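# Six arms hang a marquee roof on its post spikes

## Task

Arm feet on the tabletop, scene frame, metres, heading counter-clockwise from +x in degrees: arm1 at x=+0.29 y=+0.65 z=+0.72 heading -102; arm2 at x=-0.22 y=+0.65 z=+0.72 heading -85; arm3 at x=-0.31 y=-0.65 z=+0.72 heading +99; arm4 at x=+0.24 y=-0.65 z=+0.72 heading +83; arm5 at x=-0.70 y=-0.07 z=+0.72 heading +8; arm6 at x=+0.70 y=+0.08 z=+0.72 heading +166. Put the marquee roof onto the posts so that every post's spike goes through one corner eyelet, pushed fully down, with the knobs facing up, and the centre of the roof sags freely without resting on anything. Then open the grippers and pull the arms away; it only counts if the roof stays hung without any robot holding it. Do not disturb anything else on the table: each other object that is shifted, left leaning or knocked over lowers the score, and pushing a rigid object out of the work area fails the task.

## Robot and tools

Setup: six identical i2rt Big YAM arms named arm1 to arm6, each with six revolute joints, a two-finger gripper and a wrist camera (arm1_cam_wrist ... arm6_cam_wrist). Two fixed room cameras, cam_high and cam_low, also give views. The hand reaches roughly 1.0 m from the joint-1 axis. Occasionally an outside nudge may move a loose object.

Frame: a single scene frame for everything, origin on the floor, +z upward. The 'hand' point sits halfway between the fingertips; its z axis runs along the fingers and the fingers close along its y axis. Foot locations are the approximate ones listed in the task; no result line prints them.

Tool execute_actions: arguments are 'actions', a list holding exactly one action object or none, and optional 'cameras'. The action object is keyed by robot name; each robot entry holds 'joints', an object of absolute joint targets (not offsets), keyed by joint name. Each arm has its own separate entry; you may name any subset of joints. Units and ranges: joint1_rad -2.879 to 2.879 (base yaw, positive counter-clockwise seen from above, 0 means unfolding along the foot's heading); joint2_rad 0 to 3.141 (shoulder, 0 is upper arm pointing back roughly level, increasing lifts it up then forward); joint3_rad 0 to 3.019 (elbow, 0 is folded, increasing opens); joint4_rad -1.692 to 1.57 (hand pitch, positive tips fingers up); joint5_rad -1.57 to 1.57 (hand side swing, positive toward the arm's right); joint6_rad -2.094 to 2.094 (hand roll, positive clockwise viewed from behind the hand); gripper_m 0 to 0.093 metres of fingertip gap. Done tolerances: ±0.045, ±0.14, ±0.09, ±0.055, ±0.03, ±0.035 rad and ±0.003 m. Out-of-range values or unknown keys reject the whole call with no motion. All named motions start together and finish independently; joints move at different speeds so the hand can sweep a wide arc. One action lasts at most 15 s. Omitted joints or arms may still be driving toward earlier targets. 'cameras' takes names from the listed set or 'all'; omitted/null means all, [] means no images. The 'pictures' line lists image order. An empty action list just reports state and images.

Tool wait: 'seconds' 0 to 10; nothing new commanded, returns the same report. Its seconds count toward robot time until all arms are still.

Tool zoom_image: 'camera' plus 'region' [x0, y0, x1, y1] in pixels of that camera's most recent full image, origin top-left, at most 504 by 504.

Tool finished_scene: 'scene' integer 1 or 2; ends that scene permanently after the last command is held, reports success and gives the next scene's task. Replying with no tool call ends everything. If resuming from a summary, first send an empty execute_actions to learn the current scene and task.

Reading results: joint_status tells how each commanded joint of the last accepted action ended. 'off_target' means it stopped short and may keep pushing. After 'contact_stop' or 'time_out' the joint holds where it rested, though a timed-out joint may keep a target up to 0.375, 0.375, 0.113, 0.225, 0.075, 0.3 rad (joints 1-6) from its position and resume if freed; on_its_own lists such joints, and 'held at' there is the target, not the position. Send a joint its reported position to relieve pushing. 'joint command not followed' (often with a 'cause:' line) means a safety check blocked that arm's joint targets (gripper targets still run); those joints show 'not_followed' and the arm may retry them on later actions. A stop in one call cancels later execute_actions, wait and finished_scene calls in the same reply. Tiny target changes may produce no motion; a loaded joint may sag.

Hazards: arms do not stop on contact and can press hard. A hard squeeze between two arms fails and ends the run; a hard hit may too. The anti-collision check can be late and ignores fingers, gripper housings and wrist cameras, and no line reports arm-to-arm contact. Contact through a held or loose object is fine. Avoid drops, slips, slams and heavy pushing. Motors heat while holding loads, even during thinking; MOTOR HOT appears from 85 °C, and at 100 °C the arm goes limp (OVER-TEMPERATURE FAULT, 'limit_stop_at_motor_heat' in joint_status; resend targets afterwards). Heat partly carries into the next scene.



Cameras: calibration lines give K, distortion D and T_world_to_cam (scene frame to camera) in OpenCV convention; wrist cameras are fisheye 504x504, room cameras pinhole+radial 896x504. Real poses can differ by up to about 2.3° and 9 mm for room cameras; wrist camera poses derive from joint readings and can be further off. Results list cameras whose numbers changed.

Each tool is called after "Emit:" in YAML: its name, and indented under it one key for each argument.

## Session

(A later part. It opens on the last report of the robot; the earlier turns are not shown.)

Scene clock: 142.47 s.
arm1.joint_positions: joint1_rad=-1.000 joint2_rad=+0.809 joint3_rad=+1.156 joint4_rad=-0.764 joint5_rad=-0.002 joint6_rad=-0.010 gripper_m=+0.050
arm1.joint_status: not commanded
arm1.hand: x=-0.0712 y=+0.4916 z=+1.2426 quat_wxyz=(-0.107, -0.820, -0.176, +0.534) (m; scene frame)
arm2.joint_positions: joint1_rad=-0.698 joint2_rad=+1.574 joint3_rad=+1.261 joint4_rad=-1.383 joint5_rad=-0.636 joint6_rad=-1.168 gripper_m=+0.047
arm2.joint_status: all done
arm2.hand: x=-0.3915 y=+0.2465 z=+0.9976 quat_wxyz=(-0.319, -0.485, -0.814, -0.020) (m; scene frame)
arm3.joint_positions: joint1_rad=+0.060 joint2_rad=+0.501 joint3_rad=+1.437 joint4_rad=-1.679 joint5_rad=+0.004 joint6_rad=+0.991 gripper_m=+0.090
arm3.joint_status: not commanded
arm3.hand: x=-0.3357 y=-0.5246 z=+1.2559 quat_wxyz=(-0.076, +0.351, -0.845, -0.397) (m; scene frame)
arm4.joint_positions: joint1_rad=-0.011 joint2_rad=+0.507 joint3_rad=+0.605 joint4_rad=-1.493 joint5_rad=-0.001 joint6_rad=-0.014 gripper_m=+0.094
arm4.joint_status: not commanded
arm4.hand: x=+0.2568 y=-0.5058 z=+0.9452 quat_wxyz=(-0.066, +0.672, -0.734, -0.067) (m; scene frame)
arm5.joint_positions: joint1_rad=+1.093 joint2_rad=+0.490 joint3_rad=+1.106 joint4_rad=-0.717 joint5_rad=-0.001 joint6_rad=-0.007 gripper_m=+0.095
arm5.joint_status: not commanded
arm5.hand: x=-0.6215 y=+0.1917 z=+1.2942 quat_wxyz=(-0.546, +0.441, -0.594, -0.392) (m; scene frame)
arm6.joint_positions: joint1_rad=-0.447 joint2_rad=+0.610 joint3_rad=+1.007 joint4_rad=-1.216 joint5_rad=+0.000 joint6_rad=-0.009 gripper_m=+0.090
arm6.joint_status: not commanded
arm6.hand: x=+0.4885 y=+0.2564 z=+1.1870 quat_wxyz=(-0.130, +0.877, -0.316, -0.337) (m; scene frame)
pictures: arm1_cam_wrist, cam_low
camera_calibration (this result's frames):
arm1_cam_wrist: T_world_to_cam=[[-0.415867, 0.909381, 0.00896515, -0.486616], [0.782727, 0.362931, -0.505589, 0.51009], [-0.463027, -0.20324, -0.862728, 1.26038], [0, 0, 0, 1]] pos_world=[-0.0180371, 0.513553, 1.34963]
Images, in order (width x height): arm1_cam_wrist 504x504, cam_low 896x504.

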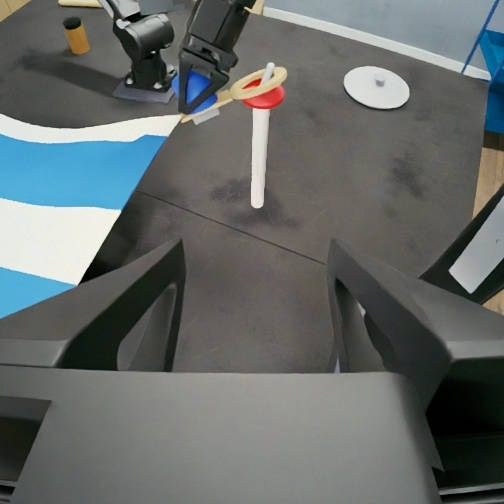

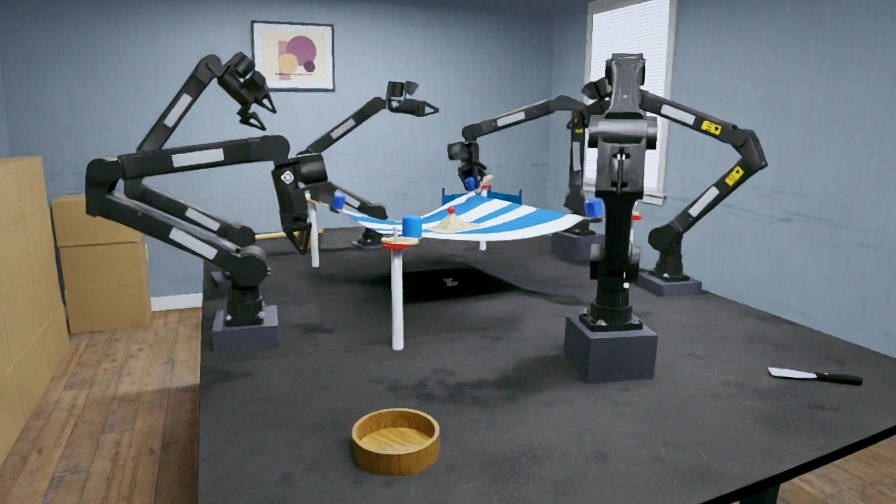

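Threaded. Release; it should settle flat.

Emit:
execute_actions:
  actions:
    - {"arm2":{"joints":{"gripper_m":0.09}}}
  cameras: []

Emit:
execute_actions:
  actions:
    - {"arm2":{"joints":{"joint3_rad":1.5,"joint2_rad":1.45}}}
  cameras: []

Emit:
execute_actions:
  actions:
    - {"arm2":{"joints":{"joint2_rad":0.5,"joint5_rad":0,"joint1_rad":-0.3}},"arm5":{"joints":{"joint1_rad":0.3}}}
  cameras: ["arm1_cam_wrist","cam_low","cam_high"]

Emit:
zoom_image:
  camera: "arm1_cam_wrist"
  region: [150,0,450,250]

Scene clock: 143.50 s.
arm1.joint_positions: joint1_rad=-1.000 joint2_rad=+0.809 joint3_rad=+1.156 joint4_rad=-0.764 joint5_rad=-0.002 joint6_rad=-0.010 gripper_m=+0.050
arm1.joint_status: not commanded
arm1.hand: x=-0.0712 y=+0.4916 z=+1.2426 quat_wxyz=(-0.107, -0.820, -0.176, +0.534) (m; scene frame)
arm2.joint_positions: joint1_rad=-0.708 joint2_rad=+1.574 joint3_rad=+1.261 joint4_rad=-1.375 joint5_rad=-0.632 joint6_rad=-1.164 gripper_m=+0.090
arm2.joint_status: all done
arm2.hand: x=-0.3972 y=+0.2474 z=+0.9970 quat_wxyz=(-0.317, -0.490, -0.812, -0.015) (m; scene frame)
arm3.joint_positions: joint1_rad=+0.060 joint2_rad=+0.501 joint3_rad=+1.437 joint4_rad=-1.679 joint5_rad=+0.004 joint6_rad=+0.991 gripper_m=+0.090
arm3.joint_status: not commanded
arm3.hand: x=-0.3357 y=-0.5246 z=+1.2559 quat_wxyz=(-0.076, +0.351, -0.845, -0.397) (m; scene frame)
arm4.joint_positions: joint1_rad=-0.011 joint2_rad=+0.507 joint3_rad=+0.605 joint4_rad=-1.493 joint5_rad=-0.001 joint6_rad=-0.014 gripper_m=+0.094
arm4.joint_status: not commanded
arm4.hand: x=+0.2568 y=-0.5058 z=+0.9452 quat_wxyz=(-0.066, +0.672, -0.734, -0.067) (m; scene frame)
arm5.joint_positions: joint1_rad=+1.093 joint2_rad=+0.490 joint3_rad=+1.106 joint4_rad=-0.717 joint5_rad=-0.001 joint6_rad=-0.007 gripper_m=+0.095
arm5.joint_status: not commanded
arm5.hand: x=-0.6215 y=+0.1917 z=+1.2942 quat_wxyz=(-0.546, +0.441, -0.594, -0.392) (m; scene frame)
arm6.joint_positions: joint1_rad=-0.447 joint2_rad=+0.610 joint3_rad=+1.007 joint4_rad=-1.216 joint5_rad=+0.000 joint6_rad=-0.009 gripper_m=+0.090
arm6.joint_status: not commanded
arm6.hand: x=+0.4885 y=+0.2564 z=+1.1870 quat_wxyz=(-0.130, +0.877, -0.316, -0.337) (m; scene frame)
pictures: none
No camera images: the call's "cameras" was empty. Leave "cameras" out to get every camera's image.

Scene clock: 144.73 s.
arm1.joint_positions: joint1_rad=-1.000 joint2_rad=+0.809 joint3_rad=+1.156 joint4_rad=-0.764 joint5_rad=-0.002 joint6_rad=-0.010 gripper_m=+0.050
arm1.joint_status: not commanded
arm1.hand: x=-0.0712 y=+0.4916 z=+1.2426 quat_wxyz=(-0.107, -0.820, -0.176, +0.534) (m; scene frame)
arm2.joint_positions: joint1_rad=-0.708 joint2_rad=+1.441 joint3_rad=+1.478 joint4_rad=-1.370 joint5_rad=-0.630 joint6_rad=-1.164 gripper_m=+0.090
arm2.joint_status: all done
arm2.hand: x=-0.4231 y=+0.2147 z=+1.1391 quat_wxyz=(-0.294, -0.441, -0.834, +0.151) (m; scene frame)
arm3.joint_positions: joint1_rad=+0.060 joint2_rad=+0.501 joint3_rad=+1.437 joint4_rad=-1.679 joint5_rad=+0.004 joint6_rad=+0.991 gripper_m=+0.090
arm3.joint_status: not commanded
arm3.hand: x=-0.3357 y=-0.5246 z=+1.2559 quat_wxyz=(-0.076, +0.351, -0.845, -0.397) (m; scene frame)
arm4.joint_positions: joint1_rad=-0.011 joint2_rad=+0.507 joint3_rad=+0.605 joint4_rad=-1.493 joint5_rad=-0.001 joint6_rad=-0.014 gripper_m=+0.094
arm4.joint_status: not commanded
arm4.hand: x=+0.2568 y=-0.5058 z=+0.9452 quat_wxyz=(-0.066, +0.672, -0.734, -0.067) (m; scene frame)
arm5.joint_positions: joint1_rad=+1.093 joint2_rad=+0.490 joint3_rad=+1.106 joint4_rad=-0.717 joint5_rad=-0.001 joint6_rad=-0.007 gripper_m=+0.095
arm5.joint_status: not commanded
arm5.hand: x=-0.6215 y=+0.1917 z=+1.2942 quat_wxyz=(-0.546, +0.441, -0.594, -0.392) (m; scene frame)
arm6.joint_positions: joint1_rad=-0.447 joint2_rad=+0.610 joint3_rad=+1.007 joint4_rad=-1.216 joint5_rad=+0.000 joint6_rad=-0.009 gripper_m=+0.090
arm6.joint_status: not commanded
arm6.hand: x=+0.4885 y=+0.2564 z=+1.1870 quat_wxyz=(-0.130, +0.877, -0.316, -0.337) (m; scene frame)
pictures: none
No camera images: the call's "cameras" was empty. Leave "cameras" out to get every camera's image.

Scene clock: 146.43 s.
arm1.joint_positions: joint1_rad=-1.000 joint2_rad=+0.809 joint3_rad=+1.156 joint4_rad=-0.764 joint5_rad=-0.002 joint6_rad=-0.010 gripper_m=+0.050
arm1.joint_status: not commanded
arm1.hand: x=-0.0712 y=+0.4916 z=+1.2426 quat_wxyz=(-0.107, -0.820, -0.176, +0.534) (m; scene frame)
arm2.joint_positions: joint1_rad=-0.307 joint2_rad=+0.495 joint3_rad=+1.498 joint4_rad=-1.369 joint5_rad=-0.003 joint6_rad=-1.162 gripper_m=+0.090
arm2.joint_status: all done
arm2.hand: x=-0.2578 y=+0.5034 z=+1.4189 quat_wxyz=(-0.049, -0.263, -0.779, +0.567) (m; scene frame)
arm3.joint_positions: joint1_rad=+0.060 joint2_rad=+0.501 joint3_rad=+1.437 joint4_rad=-1.679 joint5_rad=+0.004 joint6_rad=+0.991 gripper_m=+0.090
arm3.joint_status: not commanded
arm3.hand: x=-0.3357 y=-0.5246 z=+1.2559 quat_wxyz=(-0.076, +0.351, -0.845, -0.397) (m; scene frame)
arm4.joint_positions: joint1_rad=-0.011 joint2_rad=+0.507 joint3_rad=+0.605 joint4_rad=-1.493 joint5_rad=-0.001 joint6_rad=-0.014 gripper_m=+0.094
arm4.joint_status: not commanded
arm4.hand: x=+0.2568 y=-0.5058 z=+0.9452 quat_wxyz=(-0.066, +0.672, -0.734, -0.067) (m; scene frame)
arm5.joint_positions: joint1_rad=+0.308 joint2_rad=+0.490 joint3_rad=+1.106 joint4_rad=-0.717 joint5_rad=-0.001 joint6_rad=-0.006 gripper_m=+0.095
arm5.joint_status: all done
arm5.hand: x=-0.4604 y=+0.0548 z=+1.2957 quat_wxyz=(-0.656, +0.177, -0.717, -0.156) (m; scene frame)
arm6.joint_positions: joint1_rad=-0.447 joint2_rad=+0.610 joint3_rad=+1.007 joint4_rad=-1.216 joint5_rad=+0.000 joint6_rad=-0.009 gripper_m=+0.090
arm6.joint_status: not commanded
arm6.hand: x=+0.4885 y=+0.2564 z=+1.1870 quat_wxyz=(-0.130, +0.877, -0.316, -0.337) (m; scene frame)
pictures: arm1_cam_wrist, cam_high, cam_low
camera_calibration (this result's frames):
arm1_cam_wrist: T_world_to_cam=[[-0.415867, 0.909381, 0.00896515, -0.486616], [0.782727, 0.362931, -0.505589, 0.51009], [-0.463027, -0.20324, -0.862728, 1.26038], [0, 0, 0, 1]] pos_world=[-0.0180371, 0.513553, 1.34963]
Images, in order (width x height): arm1_cam_wrist 504x504, cam_high 896x504, cam_low 896x504.

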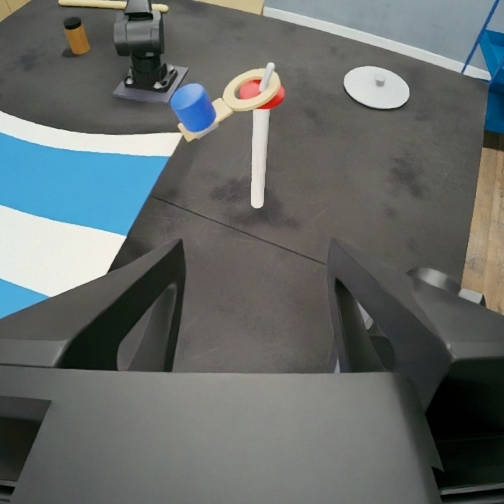

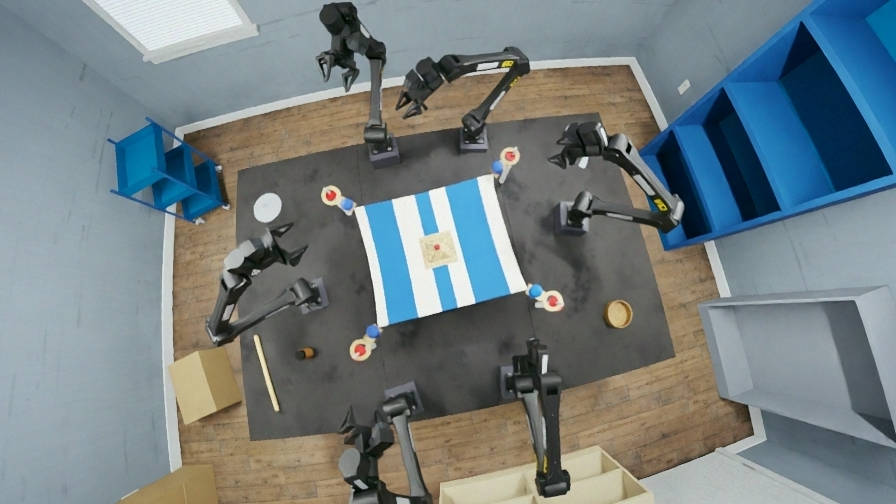

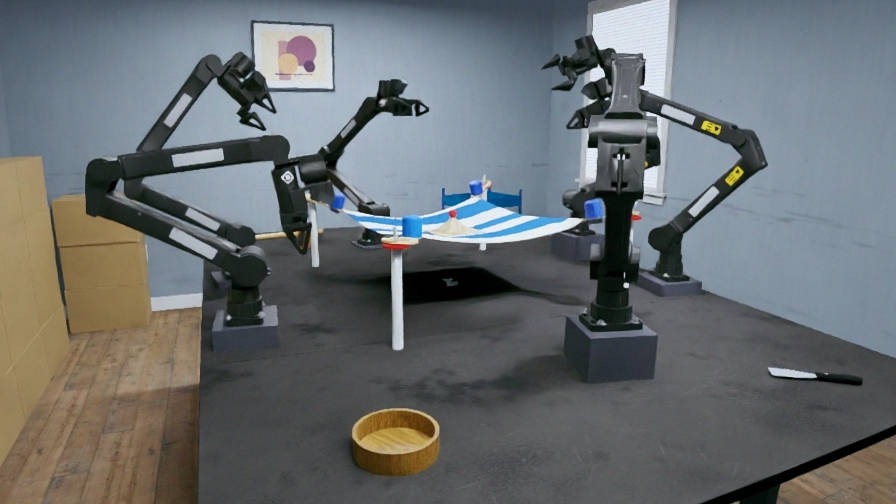

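Region (150, 0, 450, 250) of arm1_cam_wrist's 504x504 image, scaled by 1.680, with more detail than that image has.

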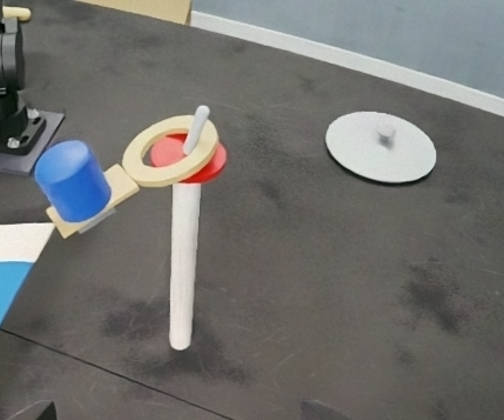

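Looks like the others.

Emit:
finished_scene:
  scene: 1

The scene is finished: the task was done.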